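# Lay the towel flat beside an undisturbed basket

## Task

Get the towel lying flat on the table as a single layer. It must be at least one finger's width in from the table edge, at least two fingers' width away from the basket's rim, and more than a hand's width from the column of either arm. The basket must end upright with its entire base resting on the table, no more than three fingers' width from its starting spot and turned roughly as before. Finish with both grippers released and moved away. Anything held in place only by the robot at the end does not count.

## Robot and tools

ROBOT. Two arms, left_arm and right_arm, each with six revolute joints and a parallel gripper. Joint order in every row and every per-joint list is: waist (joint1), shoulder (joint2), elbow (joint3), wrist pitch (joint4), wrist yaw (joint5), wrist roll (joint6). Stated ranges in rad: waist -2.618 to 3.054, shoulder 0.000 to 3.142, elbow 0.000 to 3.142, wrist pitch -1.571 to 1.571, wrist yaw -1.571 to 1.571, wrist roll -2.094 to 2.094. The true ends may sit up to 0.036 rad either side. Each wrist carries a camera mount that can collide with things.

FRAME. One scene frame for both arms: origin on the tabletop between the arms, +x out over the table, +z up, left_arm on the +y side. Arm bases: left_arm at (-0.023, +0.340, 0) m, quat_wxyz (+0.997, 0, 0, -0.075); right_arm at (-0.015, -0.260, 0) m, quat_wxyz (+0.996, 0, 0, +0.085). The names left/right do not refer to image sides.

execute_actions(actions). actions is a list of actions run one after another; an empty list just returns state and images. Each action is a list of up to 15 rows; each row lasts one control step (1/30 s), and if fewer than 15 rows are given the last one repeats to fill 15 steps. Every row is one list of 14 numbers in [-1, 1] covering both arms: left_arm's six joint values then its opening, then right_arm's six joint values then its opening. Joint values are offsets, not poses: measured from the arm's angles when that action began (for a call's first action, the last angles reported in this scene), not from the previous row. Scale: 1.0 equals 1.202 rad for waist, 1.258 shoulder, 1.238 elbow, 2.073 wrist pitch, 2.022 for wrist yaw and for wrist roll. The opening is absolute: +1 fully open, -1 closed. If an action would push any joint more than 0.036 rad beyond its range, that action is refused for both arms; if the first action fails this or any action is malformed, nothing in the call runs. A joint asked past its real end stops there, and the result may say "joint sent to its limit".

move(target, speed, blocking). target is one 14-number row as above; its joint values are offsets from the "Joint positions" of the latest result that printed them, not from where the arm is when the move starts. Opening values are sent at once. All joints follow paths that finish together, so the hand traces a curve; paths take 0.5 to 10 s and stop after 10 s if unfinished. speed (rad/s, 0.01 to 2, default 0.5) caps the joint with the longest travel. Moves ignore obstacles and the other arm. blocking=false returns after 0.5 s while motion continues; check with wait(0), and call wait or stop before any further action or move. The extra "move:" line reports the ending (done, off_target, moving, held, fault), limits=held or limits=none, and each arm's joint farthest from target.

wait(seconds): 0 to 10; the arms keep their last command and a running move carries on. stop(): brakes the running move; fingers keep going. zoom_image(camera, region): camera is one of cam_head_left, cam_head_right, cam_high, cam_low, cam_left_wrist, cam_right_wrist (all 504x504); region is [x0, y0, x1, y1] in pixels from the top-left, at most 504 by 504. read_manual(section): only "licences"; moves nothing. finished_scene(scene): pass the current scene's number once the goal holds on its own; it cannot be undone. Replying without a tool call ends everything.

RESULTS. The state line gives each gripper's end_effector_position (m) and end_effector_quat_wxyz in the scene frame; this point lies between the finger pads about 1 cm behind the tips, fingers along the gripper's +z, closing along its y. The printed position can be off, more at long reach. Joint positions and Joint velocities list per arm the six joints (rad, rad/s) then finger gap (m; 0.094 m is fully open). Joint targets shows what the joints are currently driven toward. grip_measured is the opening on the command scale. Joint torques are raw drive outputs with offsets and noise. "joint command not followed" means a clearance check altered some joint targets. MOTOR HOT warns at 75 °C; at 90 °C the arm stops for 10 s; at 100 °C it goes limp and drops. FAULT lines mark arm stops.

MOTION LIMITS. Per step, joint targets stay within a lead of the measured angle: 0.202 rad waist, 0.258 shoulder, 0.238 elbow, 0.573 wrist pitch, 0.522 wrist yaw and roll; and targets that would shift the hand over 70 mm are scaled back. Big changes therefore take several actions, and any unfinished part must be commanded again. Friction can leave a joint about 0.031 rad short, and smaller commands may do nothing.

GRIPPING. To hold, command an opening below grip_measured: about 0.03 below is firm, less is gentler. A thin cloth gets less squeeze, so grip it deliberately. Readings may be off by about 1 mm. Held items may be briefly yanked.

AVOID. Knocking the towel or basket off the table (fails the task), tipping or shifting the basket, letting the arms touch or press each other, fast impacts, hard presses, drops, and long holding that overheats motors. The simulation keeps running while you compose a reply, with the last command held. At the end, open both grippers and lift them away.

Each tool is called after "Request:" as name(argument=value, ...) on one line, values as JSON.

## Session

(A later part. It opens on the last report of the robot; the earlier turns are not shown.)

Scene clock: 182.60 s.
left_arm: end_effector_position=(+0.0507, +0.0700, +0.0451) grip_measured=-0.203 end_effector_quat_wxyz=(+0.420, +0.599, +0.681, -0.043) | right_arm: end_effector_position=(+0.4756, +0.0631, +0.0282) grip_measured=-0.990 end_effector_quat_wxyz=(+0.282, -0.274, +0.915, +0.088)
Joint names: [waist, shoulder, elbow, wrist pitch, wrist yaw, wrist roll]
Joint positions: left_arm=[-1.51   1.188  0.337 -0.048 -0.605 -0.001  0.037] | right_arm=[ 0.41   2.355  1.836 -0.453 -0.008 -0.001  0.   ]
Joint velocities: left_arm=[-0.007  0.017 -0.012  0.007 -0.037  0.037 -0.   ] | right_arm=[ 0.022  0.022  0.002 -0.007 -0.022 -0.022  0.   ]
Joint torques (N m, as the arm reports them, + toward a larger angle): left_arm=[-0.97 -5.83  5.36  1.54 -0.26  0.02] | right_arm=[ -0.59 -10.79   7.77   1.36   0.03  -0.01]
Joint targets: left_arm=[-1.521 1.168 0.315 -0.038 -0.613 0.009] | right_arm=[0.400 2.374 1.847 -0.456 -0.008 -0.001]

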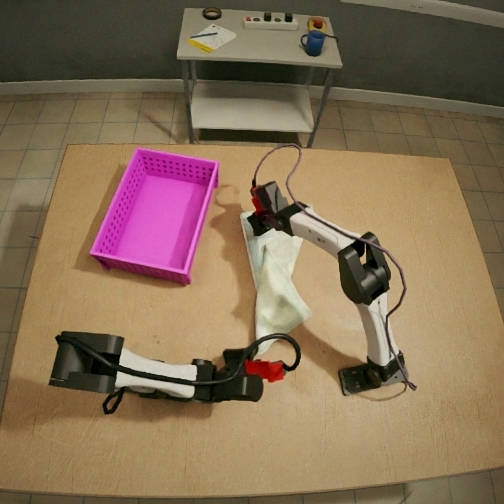

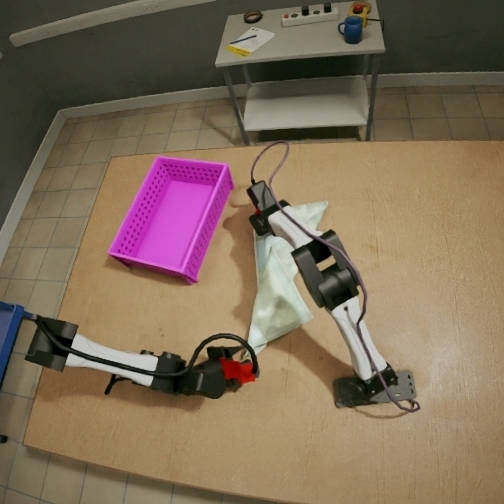

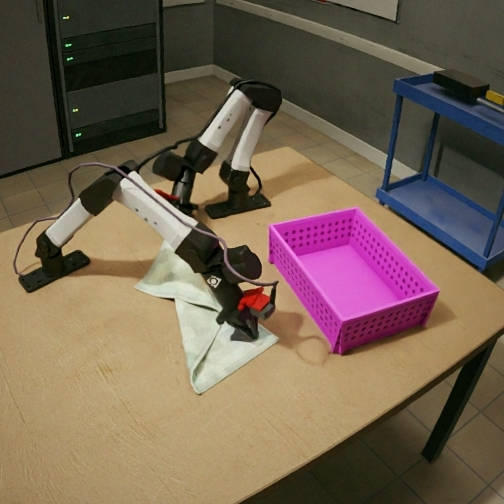

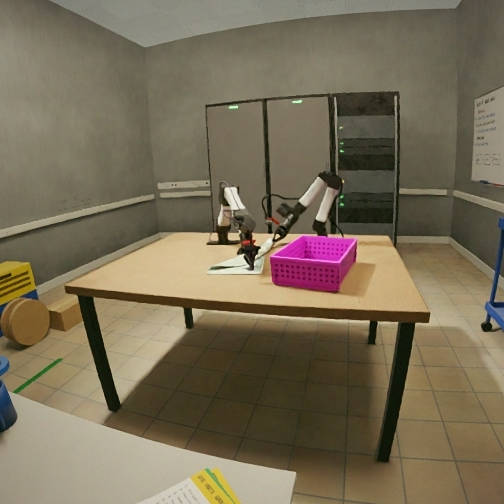

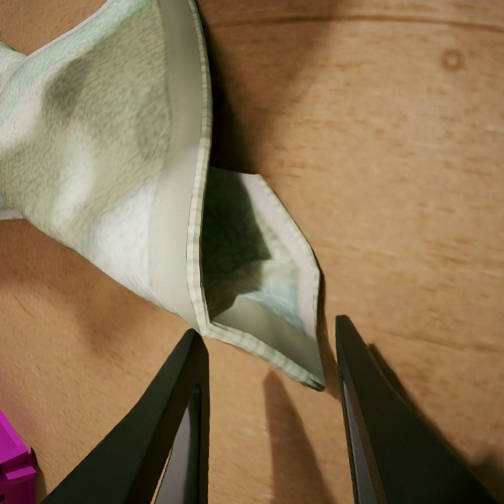

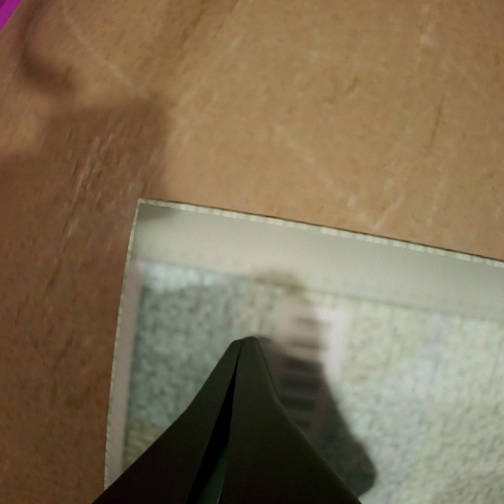

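Request:
move(target=[0.45,-0.15,0.5,-0.4,0.3,0,0.06, 0,-0.17,0,0,0,0,-1], speed=0.8)

Scene clock: 186.80 s.
left_arm: end_effector_position=(+0.0969, +0.0894, +0.1853) grip_measured=+0.057 end_effector_quat_wxyz=(+0.273, +0.506, +0.801, -0.168) | right_arm: end_effector_position=(+0.4802, +0.0661, +0.1453) grip_measured=-0.990 end_effector_quat_wxyz=(+0.374, -0.265, +0.881, +0.115)
Joint names: [waist, shoulder, elbow, wrist pitch, wrist yaw, wrist roll]
Joint positions: left_arm=[-0.979  1.011  0.944 -0.852 -0.009 -0.001  0.05 ] | right_arm=[ 0.41   2.15   1.836 -0.453 -0.008 -0.001  0.   ]
Joint velocities: left_arm=[ 0.002 -0.002  0.002  0.022 -0.007 -0.081  0.   ] | right_arm=[-0.007 -0.002 -0.012 -0.007  0.007  0.037 -0.   ]
Joint torques (N m, as the arm reports them, + toward a larger angle): left_arm=[ 0.67 -4.44  9.23  1.24  0.24 -0.03] | right_arm=[  0.18 -11.89   7.37   1.65   0.03  -0.02]
Joint targets: left_arm=[-0.969 0.999 0.956 -0.877 0.001 -0.001] | right_arm=[0.410 2.141 1.836 -0.453 -0.008 -0.001]
move: off_target (left_arm); limits=none; left_arm: farthest joint: the wrist pitch, 0.026 radians from its target (0.829 radians at the start); right_arm: farthest joint: the shoulder, 0.009 radians from its target (0.214 radians at the start)

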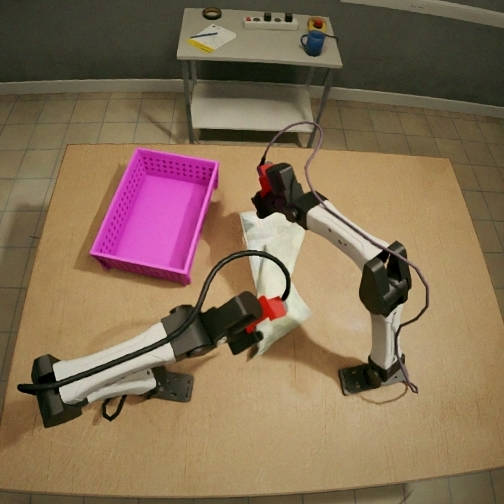

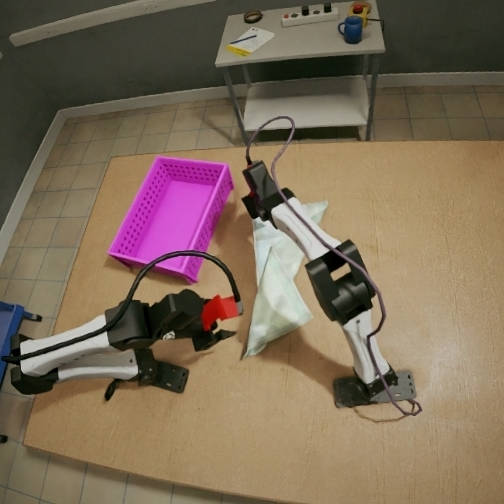

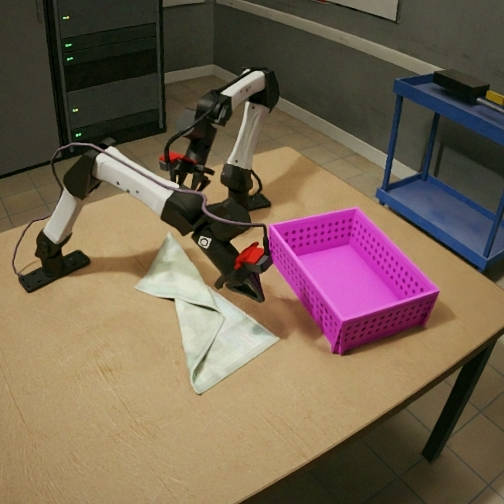

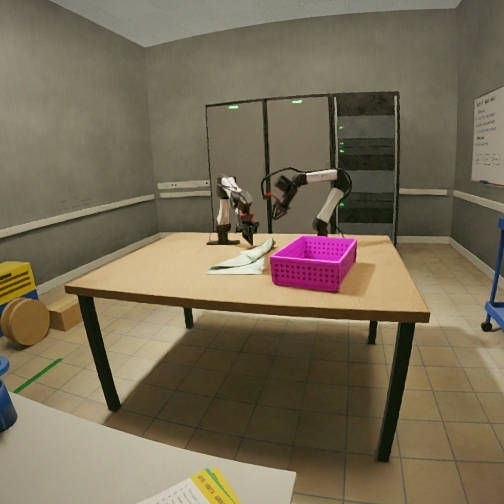

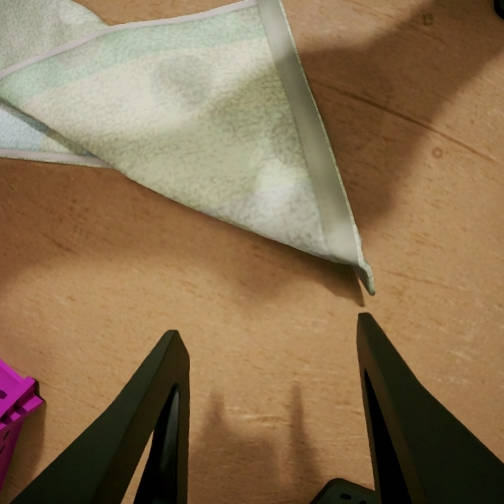

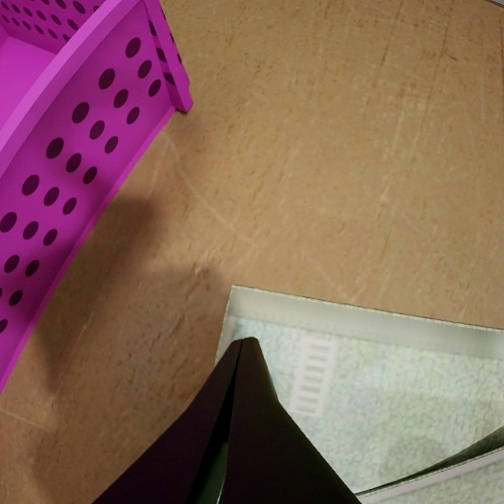

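Request:
move(target=[0.482,-0.01,0.01,-0.012,0.005,0,0.06, 0.245,-0.572,-0.763,-0.205,0.004,0,-1], speed=0.9)

Scene clock: 188.93 s.
left_arm: end_effector_position=(+0.2126, +0.1931, +0.1852) grip_measured=+0.057 end_effector_quat_wxyz=(+0.308, +0.261, +0.911, -0.086) | right_arm: end_effector_position=(+0.1572, -0.0554, +0.0577) grip_measured=-0.990 end_effector_quat_wxyz=(+0.071, -0.418, +0.905, +0.037)
Joint names: [waist, shoulder, elbow, wrist pitch, wrist yaw, wrist roll]
Joint positions: left_arm=[-0.41   1.011  0.944 -0.852 -0.006 -0.001  0.05 ] | right_arm=[ 0.695  1.448  0.906 -0.869 -0.007 -0.001  0.   ]
Joint velocities: left_arm=[ 0.002 -0.002  0.012 -0.022 -0.022  0.007  0.   ] | right_arm=[-0.007 -0.002  0.012  0.022 -0.007  0.051  0.001]
Joint torques (N m, as the arm reports them, + toward a larger angle): left_arm=[ 0.59 -4.57  9.25  1.3   0.2  -0.03] | right_arm=[ 0.89 -5.55  5.3   0.59  0.12 -0.01]
Joint targets: left_arm=[-0.400 0.999 0.957 -0.876 0.001 -0.001] | right_arm=[0.704 1.431 0.892 -0.878 -0.000 -0.001]
move: off_target (left_arm); limits=none; left_arm: farthest joint: the wrist pitch, 0.025 radians from its target (0.025 radians at the start); right_arm: farthest joint: the shoulder, 0.017 radians from its target (0.720 radians at the start)

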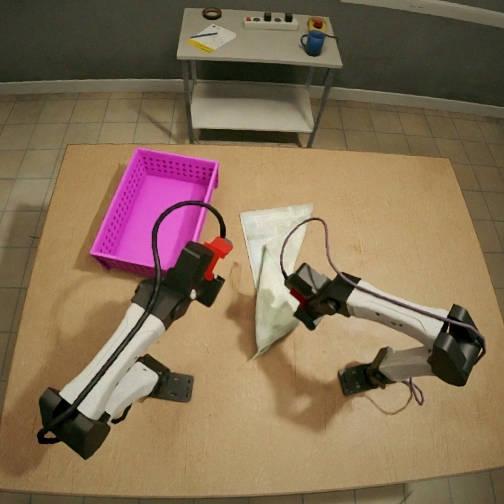

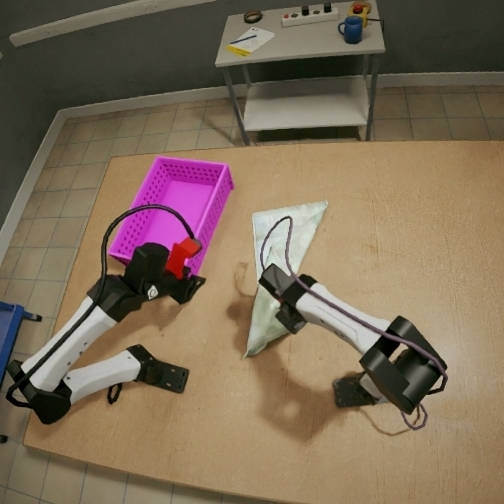

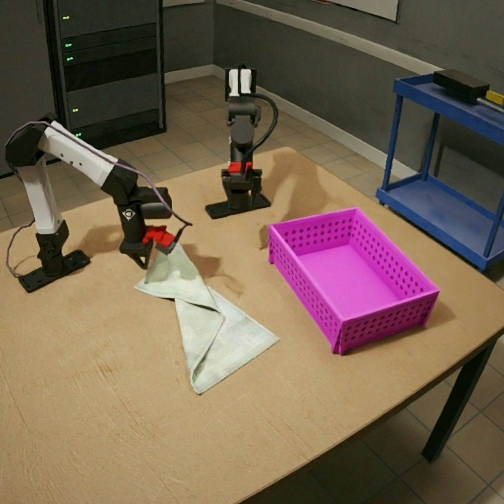

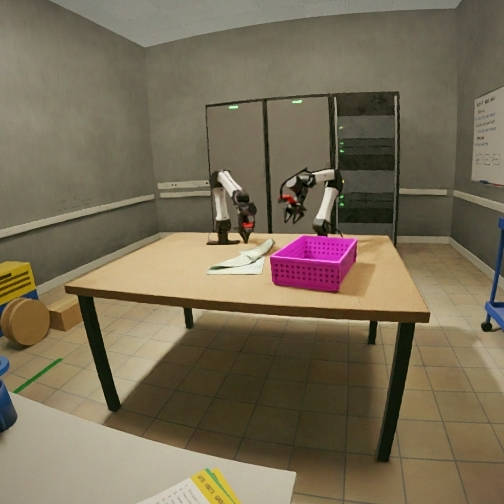

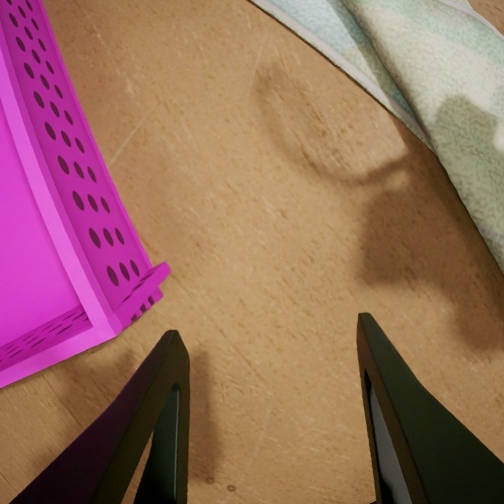

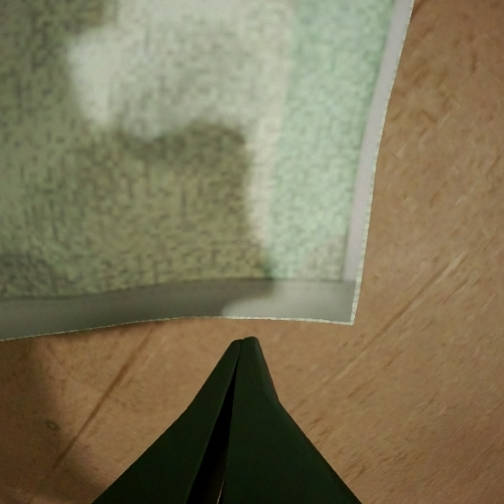

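Request:
move(target=[0.008,0.954,0.797,0.162,0.003,0,0.06, -0.047,0.069,-0.048,0.095,0.003,0,-1], speed=0.9)

Scene clock: 192.53 s.
left_arm: end_effector_position=(+0.4830, +0.0235, +0.1372) grip_measured=+0.057 end_effector_quat_wxyz=(+0.357, +0.255, +0.893, -0.100) | right_arm: end_effector_position=(+0.1834, -0.0455, +0.0355) grip_measured=-0.990 end_effector_quat_wxyz=(+0.102, -0.396, +0.911, +0.048)
Joint names: [waist, shoulder, elbow, wrist pitch, wrist yaw, wrist roll]
Joint positions: left_arm=[-0.41   2.2    1.915 -0.526 -0.006 -0.001  0.05 ] | right_arm=[ 0.649  1.52   0.864 -0.689 -0.007 -0.001  0.   ]
Joint velocities: left_arm=[-0.007 -0.007  0.007 -0.022  0.051 -0.081 -0.002] | right_arm=[ 0.012  0.002  0.002  0.022 -0.007 -0.007 -0.001]
Joint torques (N m, as the arm reports them, + toward a larger angle): left_arm=[  0.61 -16.39   9.59   1.74   0.21  -0.03] | right_arm=[-0.63 -3.85  4.83  0.94  0.1  -0.01]
Joint targets: left_arm=[-0.400 2.212 1.931 -0.516 0.000 -0.001] | right_arm=[0.639 1.534 0.846 -0.672 -0.001 -0.001]
move: done; limits=none; left_arm: farthest joint: the elbow, 0.015 radians from its target (0.986 radians at the start); right_arm: farthest joint: the elbow, 0.017 radians from its target (0.059 radians at the start)

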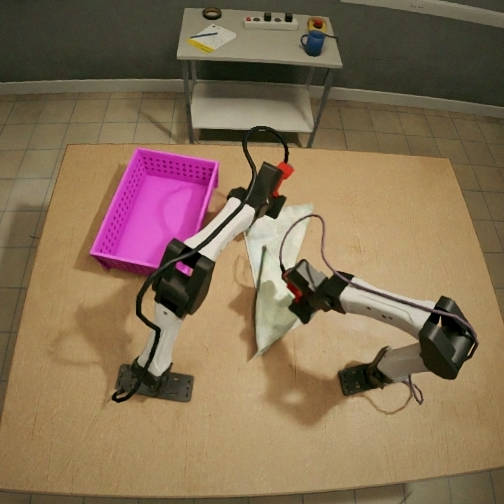

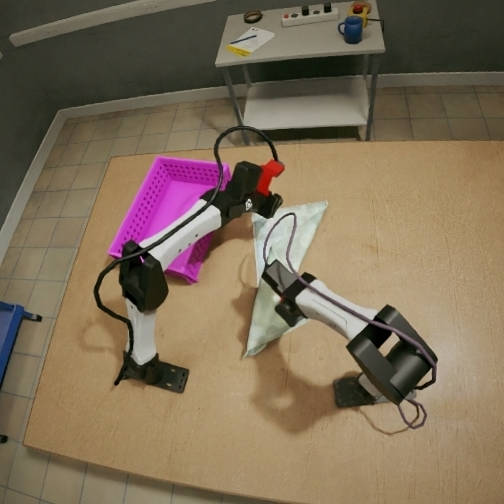

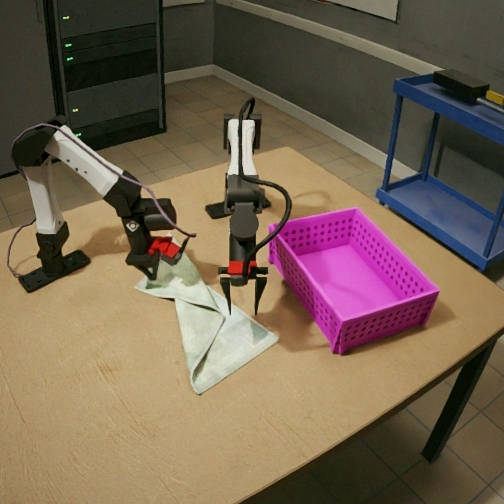

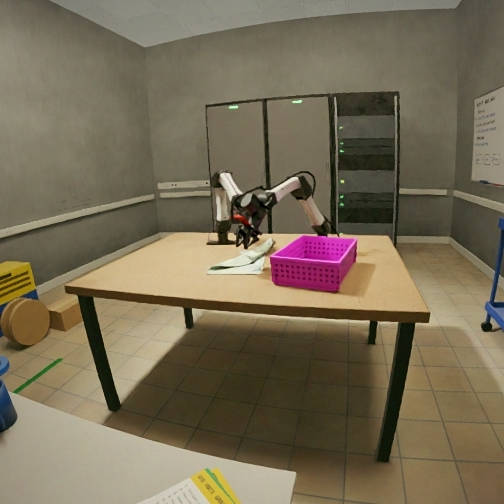

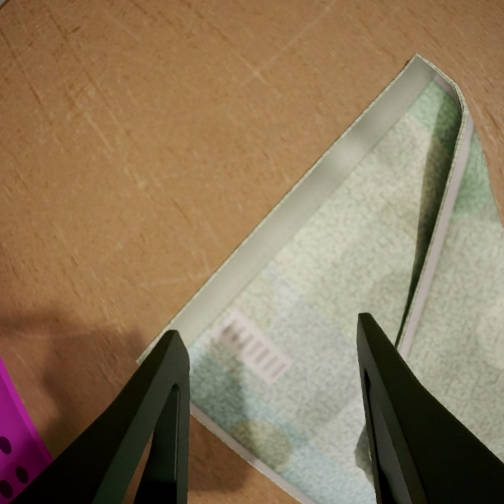

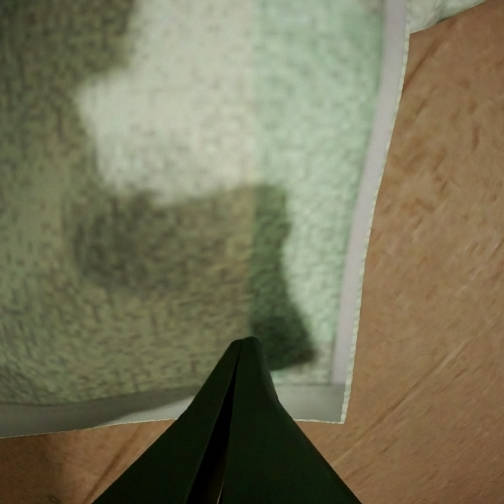

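Request:
move(target=[-0.03,0.13,0.013,0.005,0.003,0,0.06, -0.008,0.072,-0.0145,0.008,0.003,0,-1], speed=0.25)

Scene clock: 193.97 s.
left_arm: end_effector_position=(+0.4725, +0.0105, +0.0546) grip_measured=+0.057 end_effector_quat_wxyz=(+0.292, +0.275, +0.912, -0.086) | right_arm: end_effector_position=(+0.1799, -0.0492, +0.0185) grip_measured=-0.990 end_effector_quat_wxyz=(+0.074, -0.397, +0.914, +0.036)
Joint names: [waist, shoulder, elbow, wrist pitch, wrist yaw, wrist roll]
Joint positions: left_arm=[-0.438  2.345  1.915 -0.522 -0.006 -0.001  0.05 ] | right_arm=[ 0.649  1.584  0.864 -0.687 -0.007 -0.001  0.   ]
Joint velocities: left_arm=[-0.022 -0.032  0.012 -0.037 -0.051 -0.051  0.   ] | right_arm=[ 0.002  0.012 -0.007  0.007  0.007 -0.051  0.   ]
Joint torques (N m, as the arm reports them, + toward a larger angle): left_arm=[ -0.85 -16.62   9.7    1.47   0.19  -0.03] | right_arm=[-0.61 -3.23  4.53  0.81  0.11 -0.01]
Joint targets: left_arm=[-0.446 2.364 1.931 -0.516 0.000 -0.001] | right_arm=[0.639 1.611 0.846 -0.673 -0.001 -0.001]
move: off_target (right_arm); limits=none; left_arm: farthest joint: the shoulder, 0.019 radians from its target (0.163 radians at the start); right_arm: farthest joint: the shoulder, 0.027 radians from its target (0.090 radians at the start)

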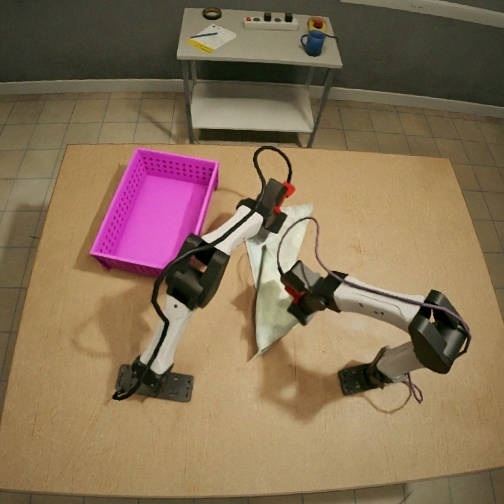

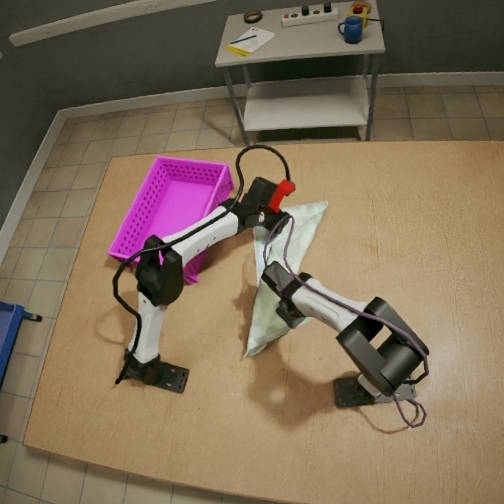

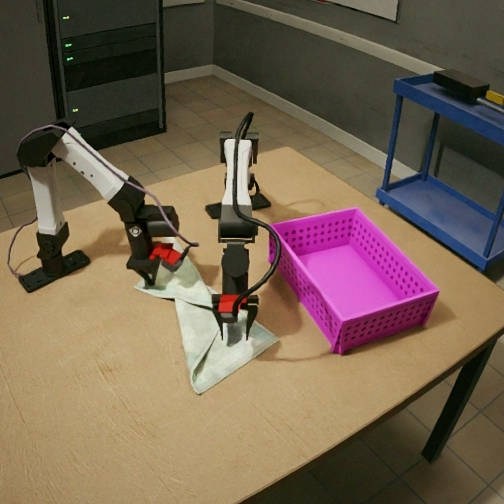

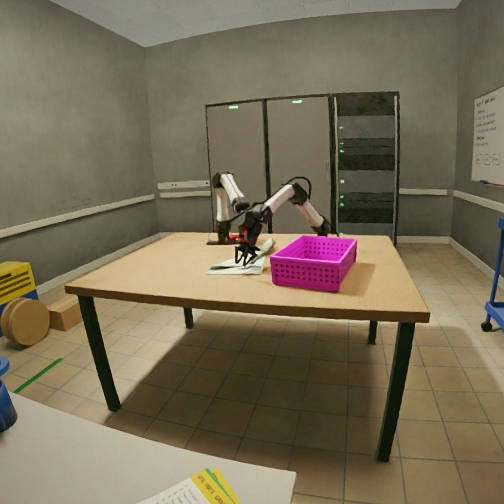

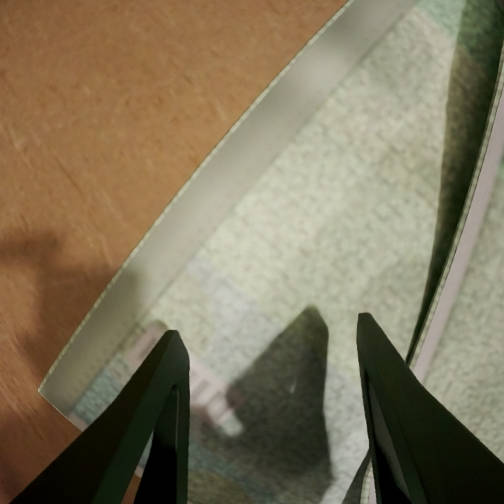

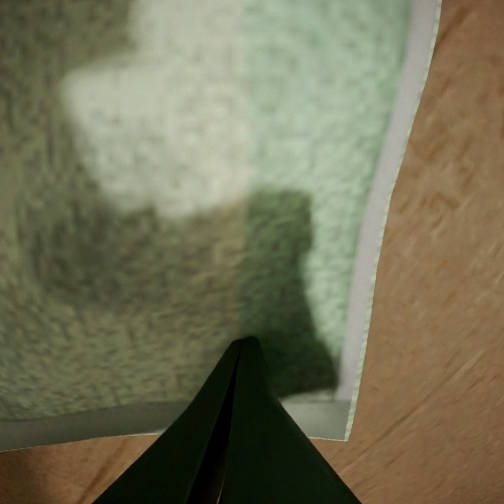

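Request:
execute_actions(actions=[[[-0.0067,0.02,0.013,0.003,0.003,0,0.06, -0.008,0.028,-0.0145,0.0068,0.003,0,-1],[-0.0067,0.024,0.013,0.003,0.003,0,0.06, -0.008,0.028,-0.0145,0.0068,0.003,0,-1],[-0.0067,0.028,0.013,0.003,0.003,0,0.06, -0.008,0.028,-0.0145,0.0068,0.003,0,-1],[-0.0067,0.032,0.013,0.003,0.003,0,0.06, -0.008,0.028,-0.0145,0.0068,0.003,0,-1],[-0.0067,0.036,0.013,0.003,0.003,0,0.06, -0.008,0.028,-0.0145,0.0068,0.003,0,-1],[-0.0067,0.04,0.013,0.003,0.003,0,0.06, -0.008,0.028,-0.0145,0.0068,0.003,0,-1],[-0.0067,0.044,0.013,0.003,0.003,0,0.06, -0.008,0.028,-0.0145,0.0068,0.003,0,-1],[-0.0067,0.048,0.013,0.003,0.003,0,0.06, -0.008,0.028,-0.0145,0.0068,0.003,0,-1],[-0.0067,0.052,0.013,0.003,0.003,0,0.06, -0.008,0.028,-0.0145,0.0068,0.003,0,-1],[-0.0067,0.056,0.013,0.003,0.003,0,0.06, -0.008,0.028,-0.0145,0.0068,0.003,0,-1],[-0.0067,0.06,0.013,0.003,0.003,0,0.06, -0.008,0.028,-0.0145,0.0068,0.003,0,-1],[-0.0067,0.064,0.013,0.003,0.003,0,0.06, -0.008,0.028,-0.0145,0.0068,0.003,0,-1],[-0.0067,0.068,0.013,0.003,0.003,0,0.06, -0.008,0.028,-0.0145,0.0068,0.003,0,-1],[-0.0067,0.072,0.013,0.003,0.003,0,0.06, -0.008,0.028,-0.0145,0.0068,0.003,0,-1]]])

Request:
wait(seconds=0.4)

Scene clock: 195.50 s.
left_arm: end_effector_position=(+0.4733, +0.0099, +0.0335) grip_measured=+0.057 end_effector_quat_wxyz=(+0.281, +0.276, +0.916, -0.082) | right_arm: end_effector_position=(+0.1799, -0.0492, +0.0185) grip_measured=-0.990 end_effector_quat_wxyz=(+0.074, -0.397, +0.914, +0.036)
Joint names: [waist, shoulder, elbow, wrist pitch, wrist yaw, wrist roll]
Joint positions: left_arm=[-0.438  2.388  1.921 -0.51  -0.006 -0.001  0.05 ] | right_arm=[ 0.649  1.584  0.864 -0.687 -0.007 -0.001  0.   ]
Joint velocities: left_arm=[-0.007  0.051  0.017 -0.007 -0.007  0.007 -0.002] | right_arm=[-0.017 -0.007 -0.007 -0.066  0.007  0.007  0.   ]
Joint torques (N m, as the arm reports them, + toward a larger angle): left_arm=[ -0.97 -14.82   8.93   1.34   0.18  -0.03] | right_arm=[-0.63 -2.67  4.55  0.81  0.11 -0.01]
Joint targets: left_arm=[-0.446 2.436 1.931 -0.516 0.000 -0.001] | right_arm=[0.639 1.619 0.846 -0.673 -0.001 -0.001]

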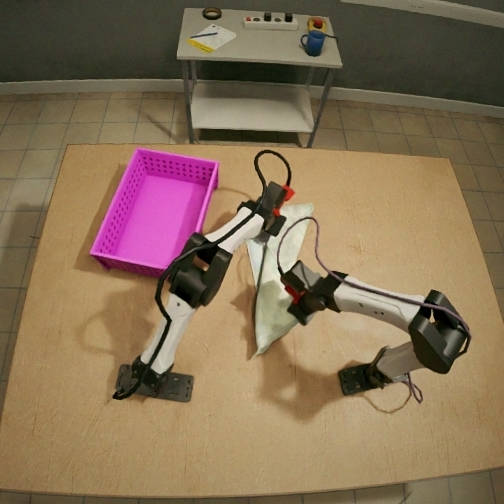

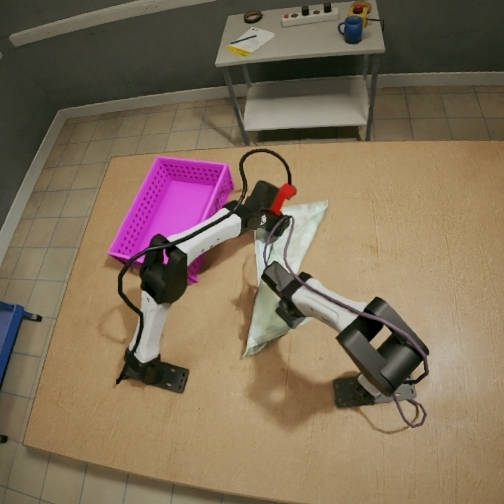

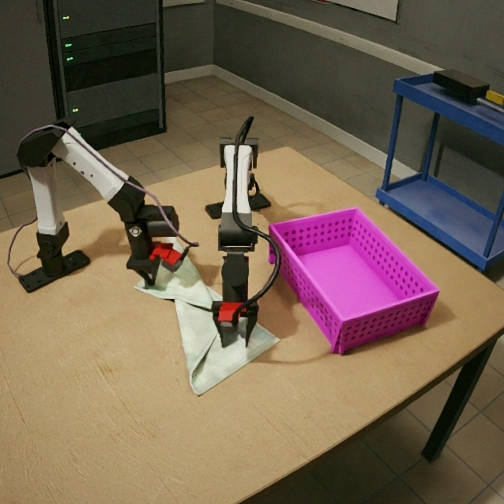

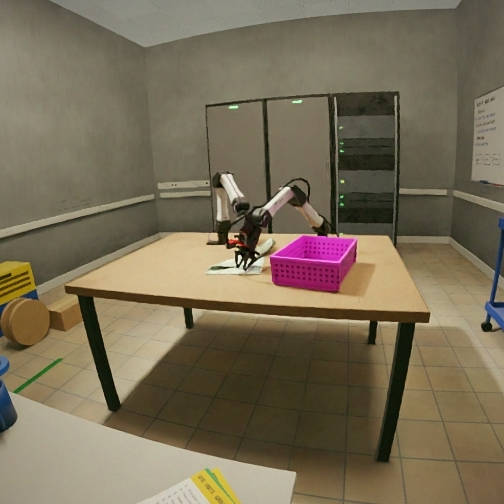

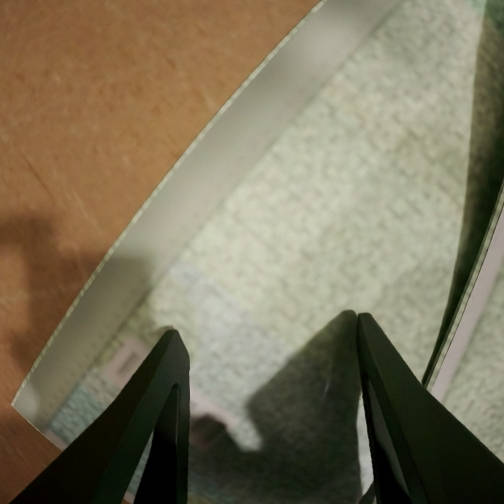

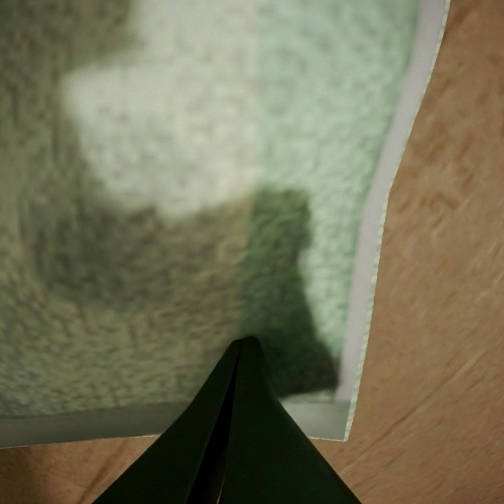

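Scene clock: 195.90 s.
left_arm: end_effector_position=(+0.4739, +0.0096, +0.0320) grip_measured=+0.057 end_effector_quat_wxyz=(+0.281, +0.276, +0.915, -0.082) | right_arm: end_effector_position=(+0.1799, -0.0492, +0.0185) grip_measured=-0.990 end_effector_quat_wxyz=(+0.074, -0.397, +0.914, +0.036)
Joint names: [waist, shoulder, elbow, wrist pitch, wrist yaw, wrist roll]
Joint positions: left_arm=[-0.438  2.392  1.921 -0.505 -0.006 -0.001  0.05 ] | right_arm=[ 0.649  1.584  0.864 -0.687 -0.007 -0.001  0.   ]
Joint velocities: left_arm=[-0.007 -0.002 -0.007  0.037  0.066 -0.051 -0.   ] | right_arm=[ 0.002  0.012 -0.002 -0.022  0.037 -0.051 -0.001]
Joint torques (N m, as the arm reports them, + toward a larger angle): left_arm=[ -0.88 -14.6    9.     1.3    0.2   -0.04] | right_arm=[-0.61 -2.69  4.51  0.8   0.11 -0.01]
Joint targets: left_arm=[-0.446 2.436 1.931 -0.516 0.000 -0.001] | right_arm=[0.639 1.619 0.846 -0.673 -0.001 -0.001]
wait: 0.40 s; at rest by 0.27 s

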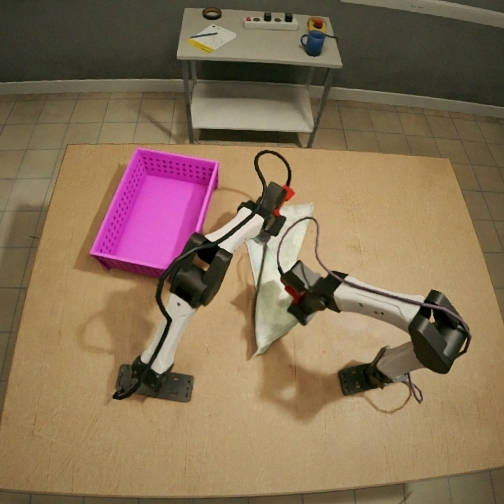

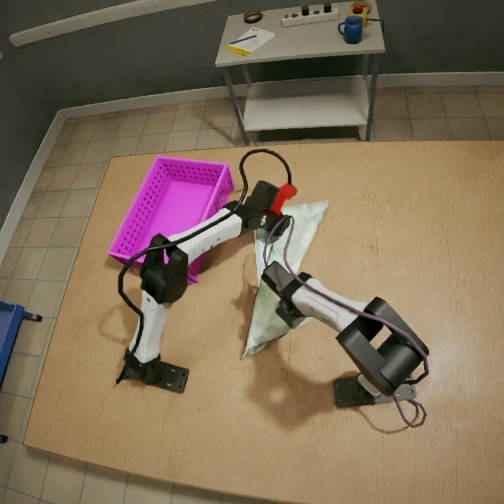

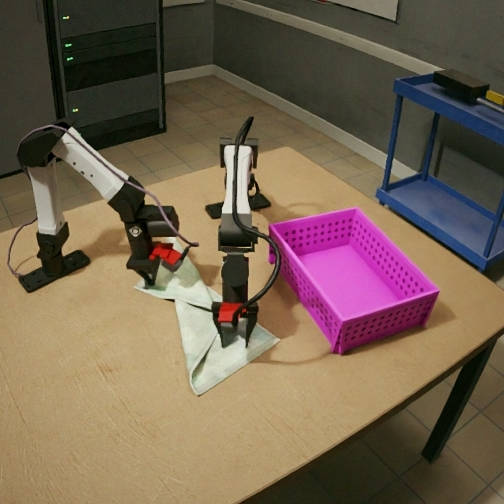

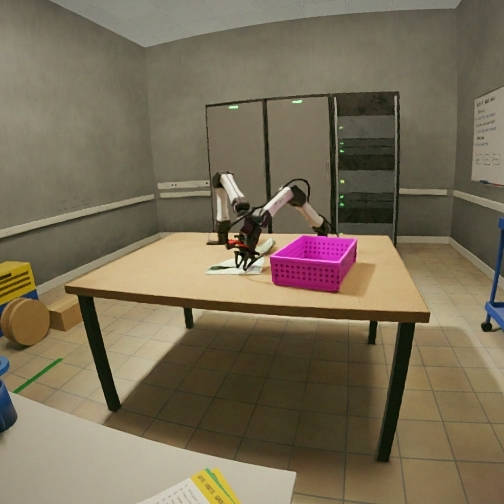

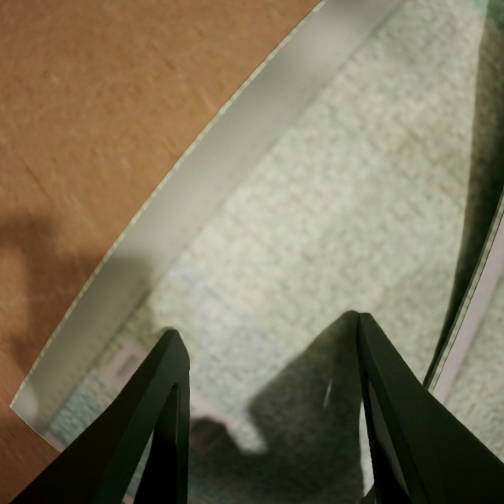

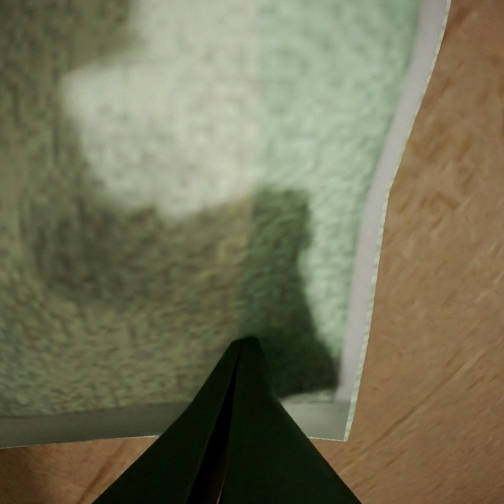

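Request:
execute_actions(actions=[])

Scene clock: 197.67 s.
left_arm: end_effector_position=(+0.4739, +0.0096, +0.0320) grip_measured=+0.057 end_effector_quat_wxyz=(+0.281, +0.276, +0.915, -0.082) | right_arm: end_effector_position=(+0.1799, -0.0492, +0.0185) grip_measured=-0.990 end_effector_quat_wxyz=(+0.074, -0.397, +0.914, +0.036)
Joint names: [waist, shoulder, elbow, wrist pitch, wrist yaw, wrist roll]
Joint positions: left_arm=[-0.438  2.392  1.921 -0.505 -0.006 -0.001  0.05 ] | right_arm=[ 0.649  1.584  0.864 -0.687 -0.007 -0.001  0.   ]
Joint velocities: left_arm=[-0.037 -0.002 -0.007 -0.037 -0.007  0.022  0.001] | right_arm=[-0.002  0.007 -0.002  0.051  0.022 -0.037  0.001]
Joint torques (N m, as the arm reports them, + toward a larger angle): left_arm=[ -0.82 -14.74   8.87   1.31   0.23  -0.04] | right_arm=[-0.6  -2.68  4.53  0.8   0.11 -0.01]
Joint targets: left_arm=[-0.446 2.436 1.931 -0.516 0.000 -0.001] | right_arm=[0.639 1.619 0.846 -0.673 -0.001 -0.001]

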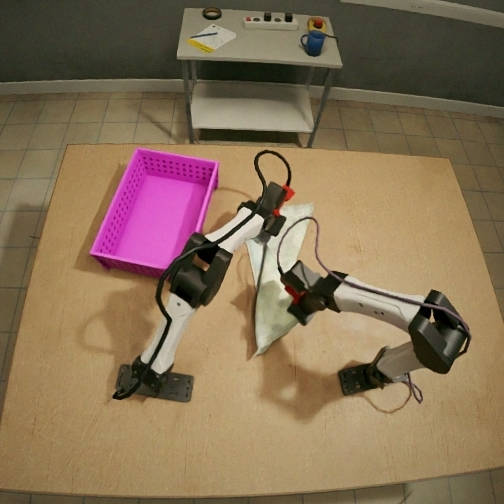

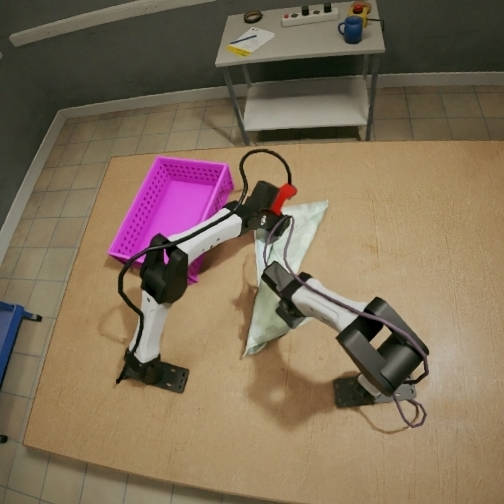

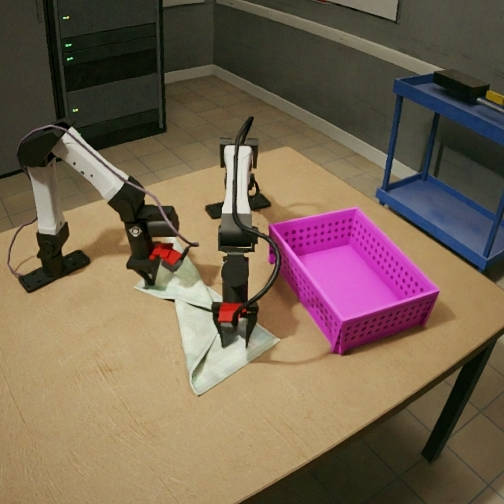

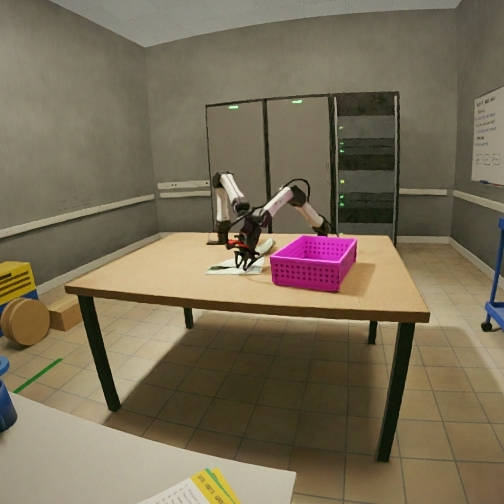

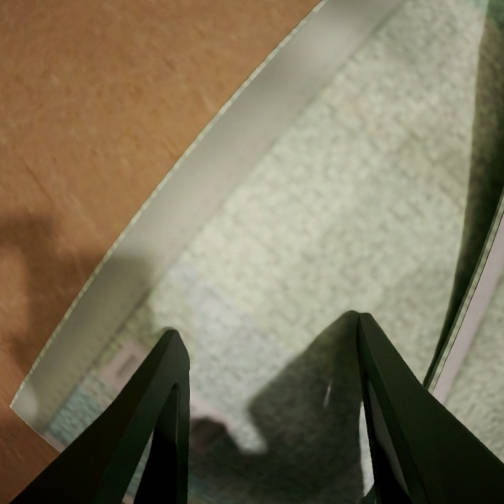

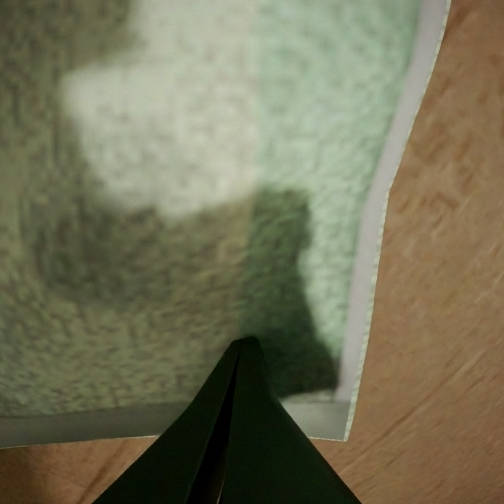

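Request:
zoom_image(camera="cam_high", region=[100, 220, 320, 420])

Request:
zoom_image(camera="cam_head_left", region=[200, 170, 400, 370])

Region (100, 220, 320, 420) of cam_high's 504x504 image, scaled by 2.291, with more detail than that image has; it fills the top 458 rows of this view, and the rest is white.

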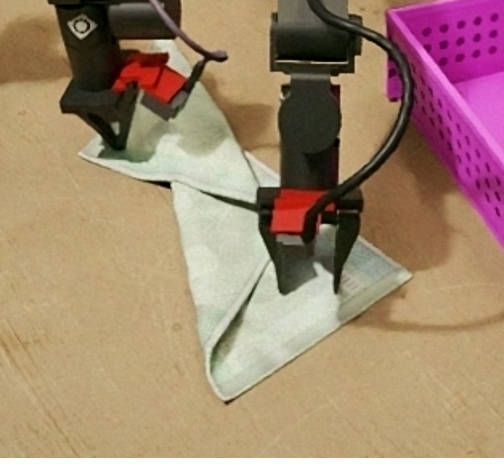

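Region (200, 170, 400, 370) of cam_head_left's 504x504 image, scaled by 2.520, with more detail than that image has.

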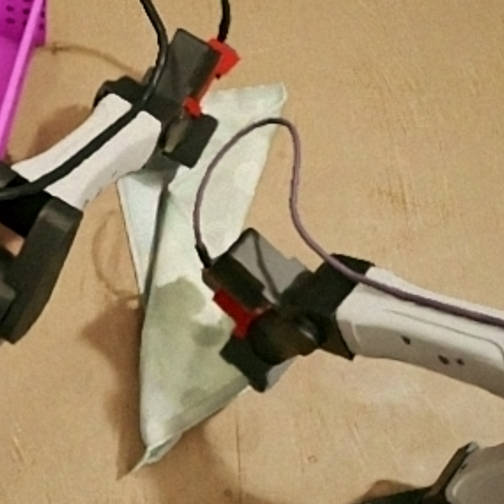

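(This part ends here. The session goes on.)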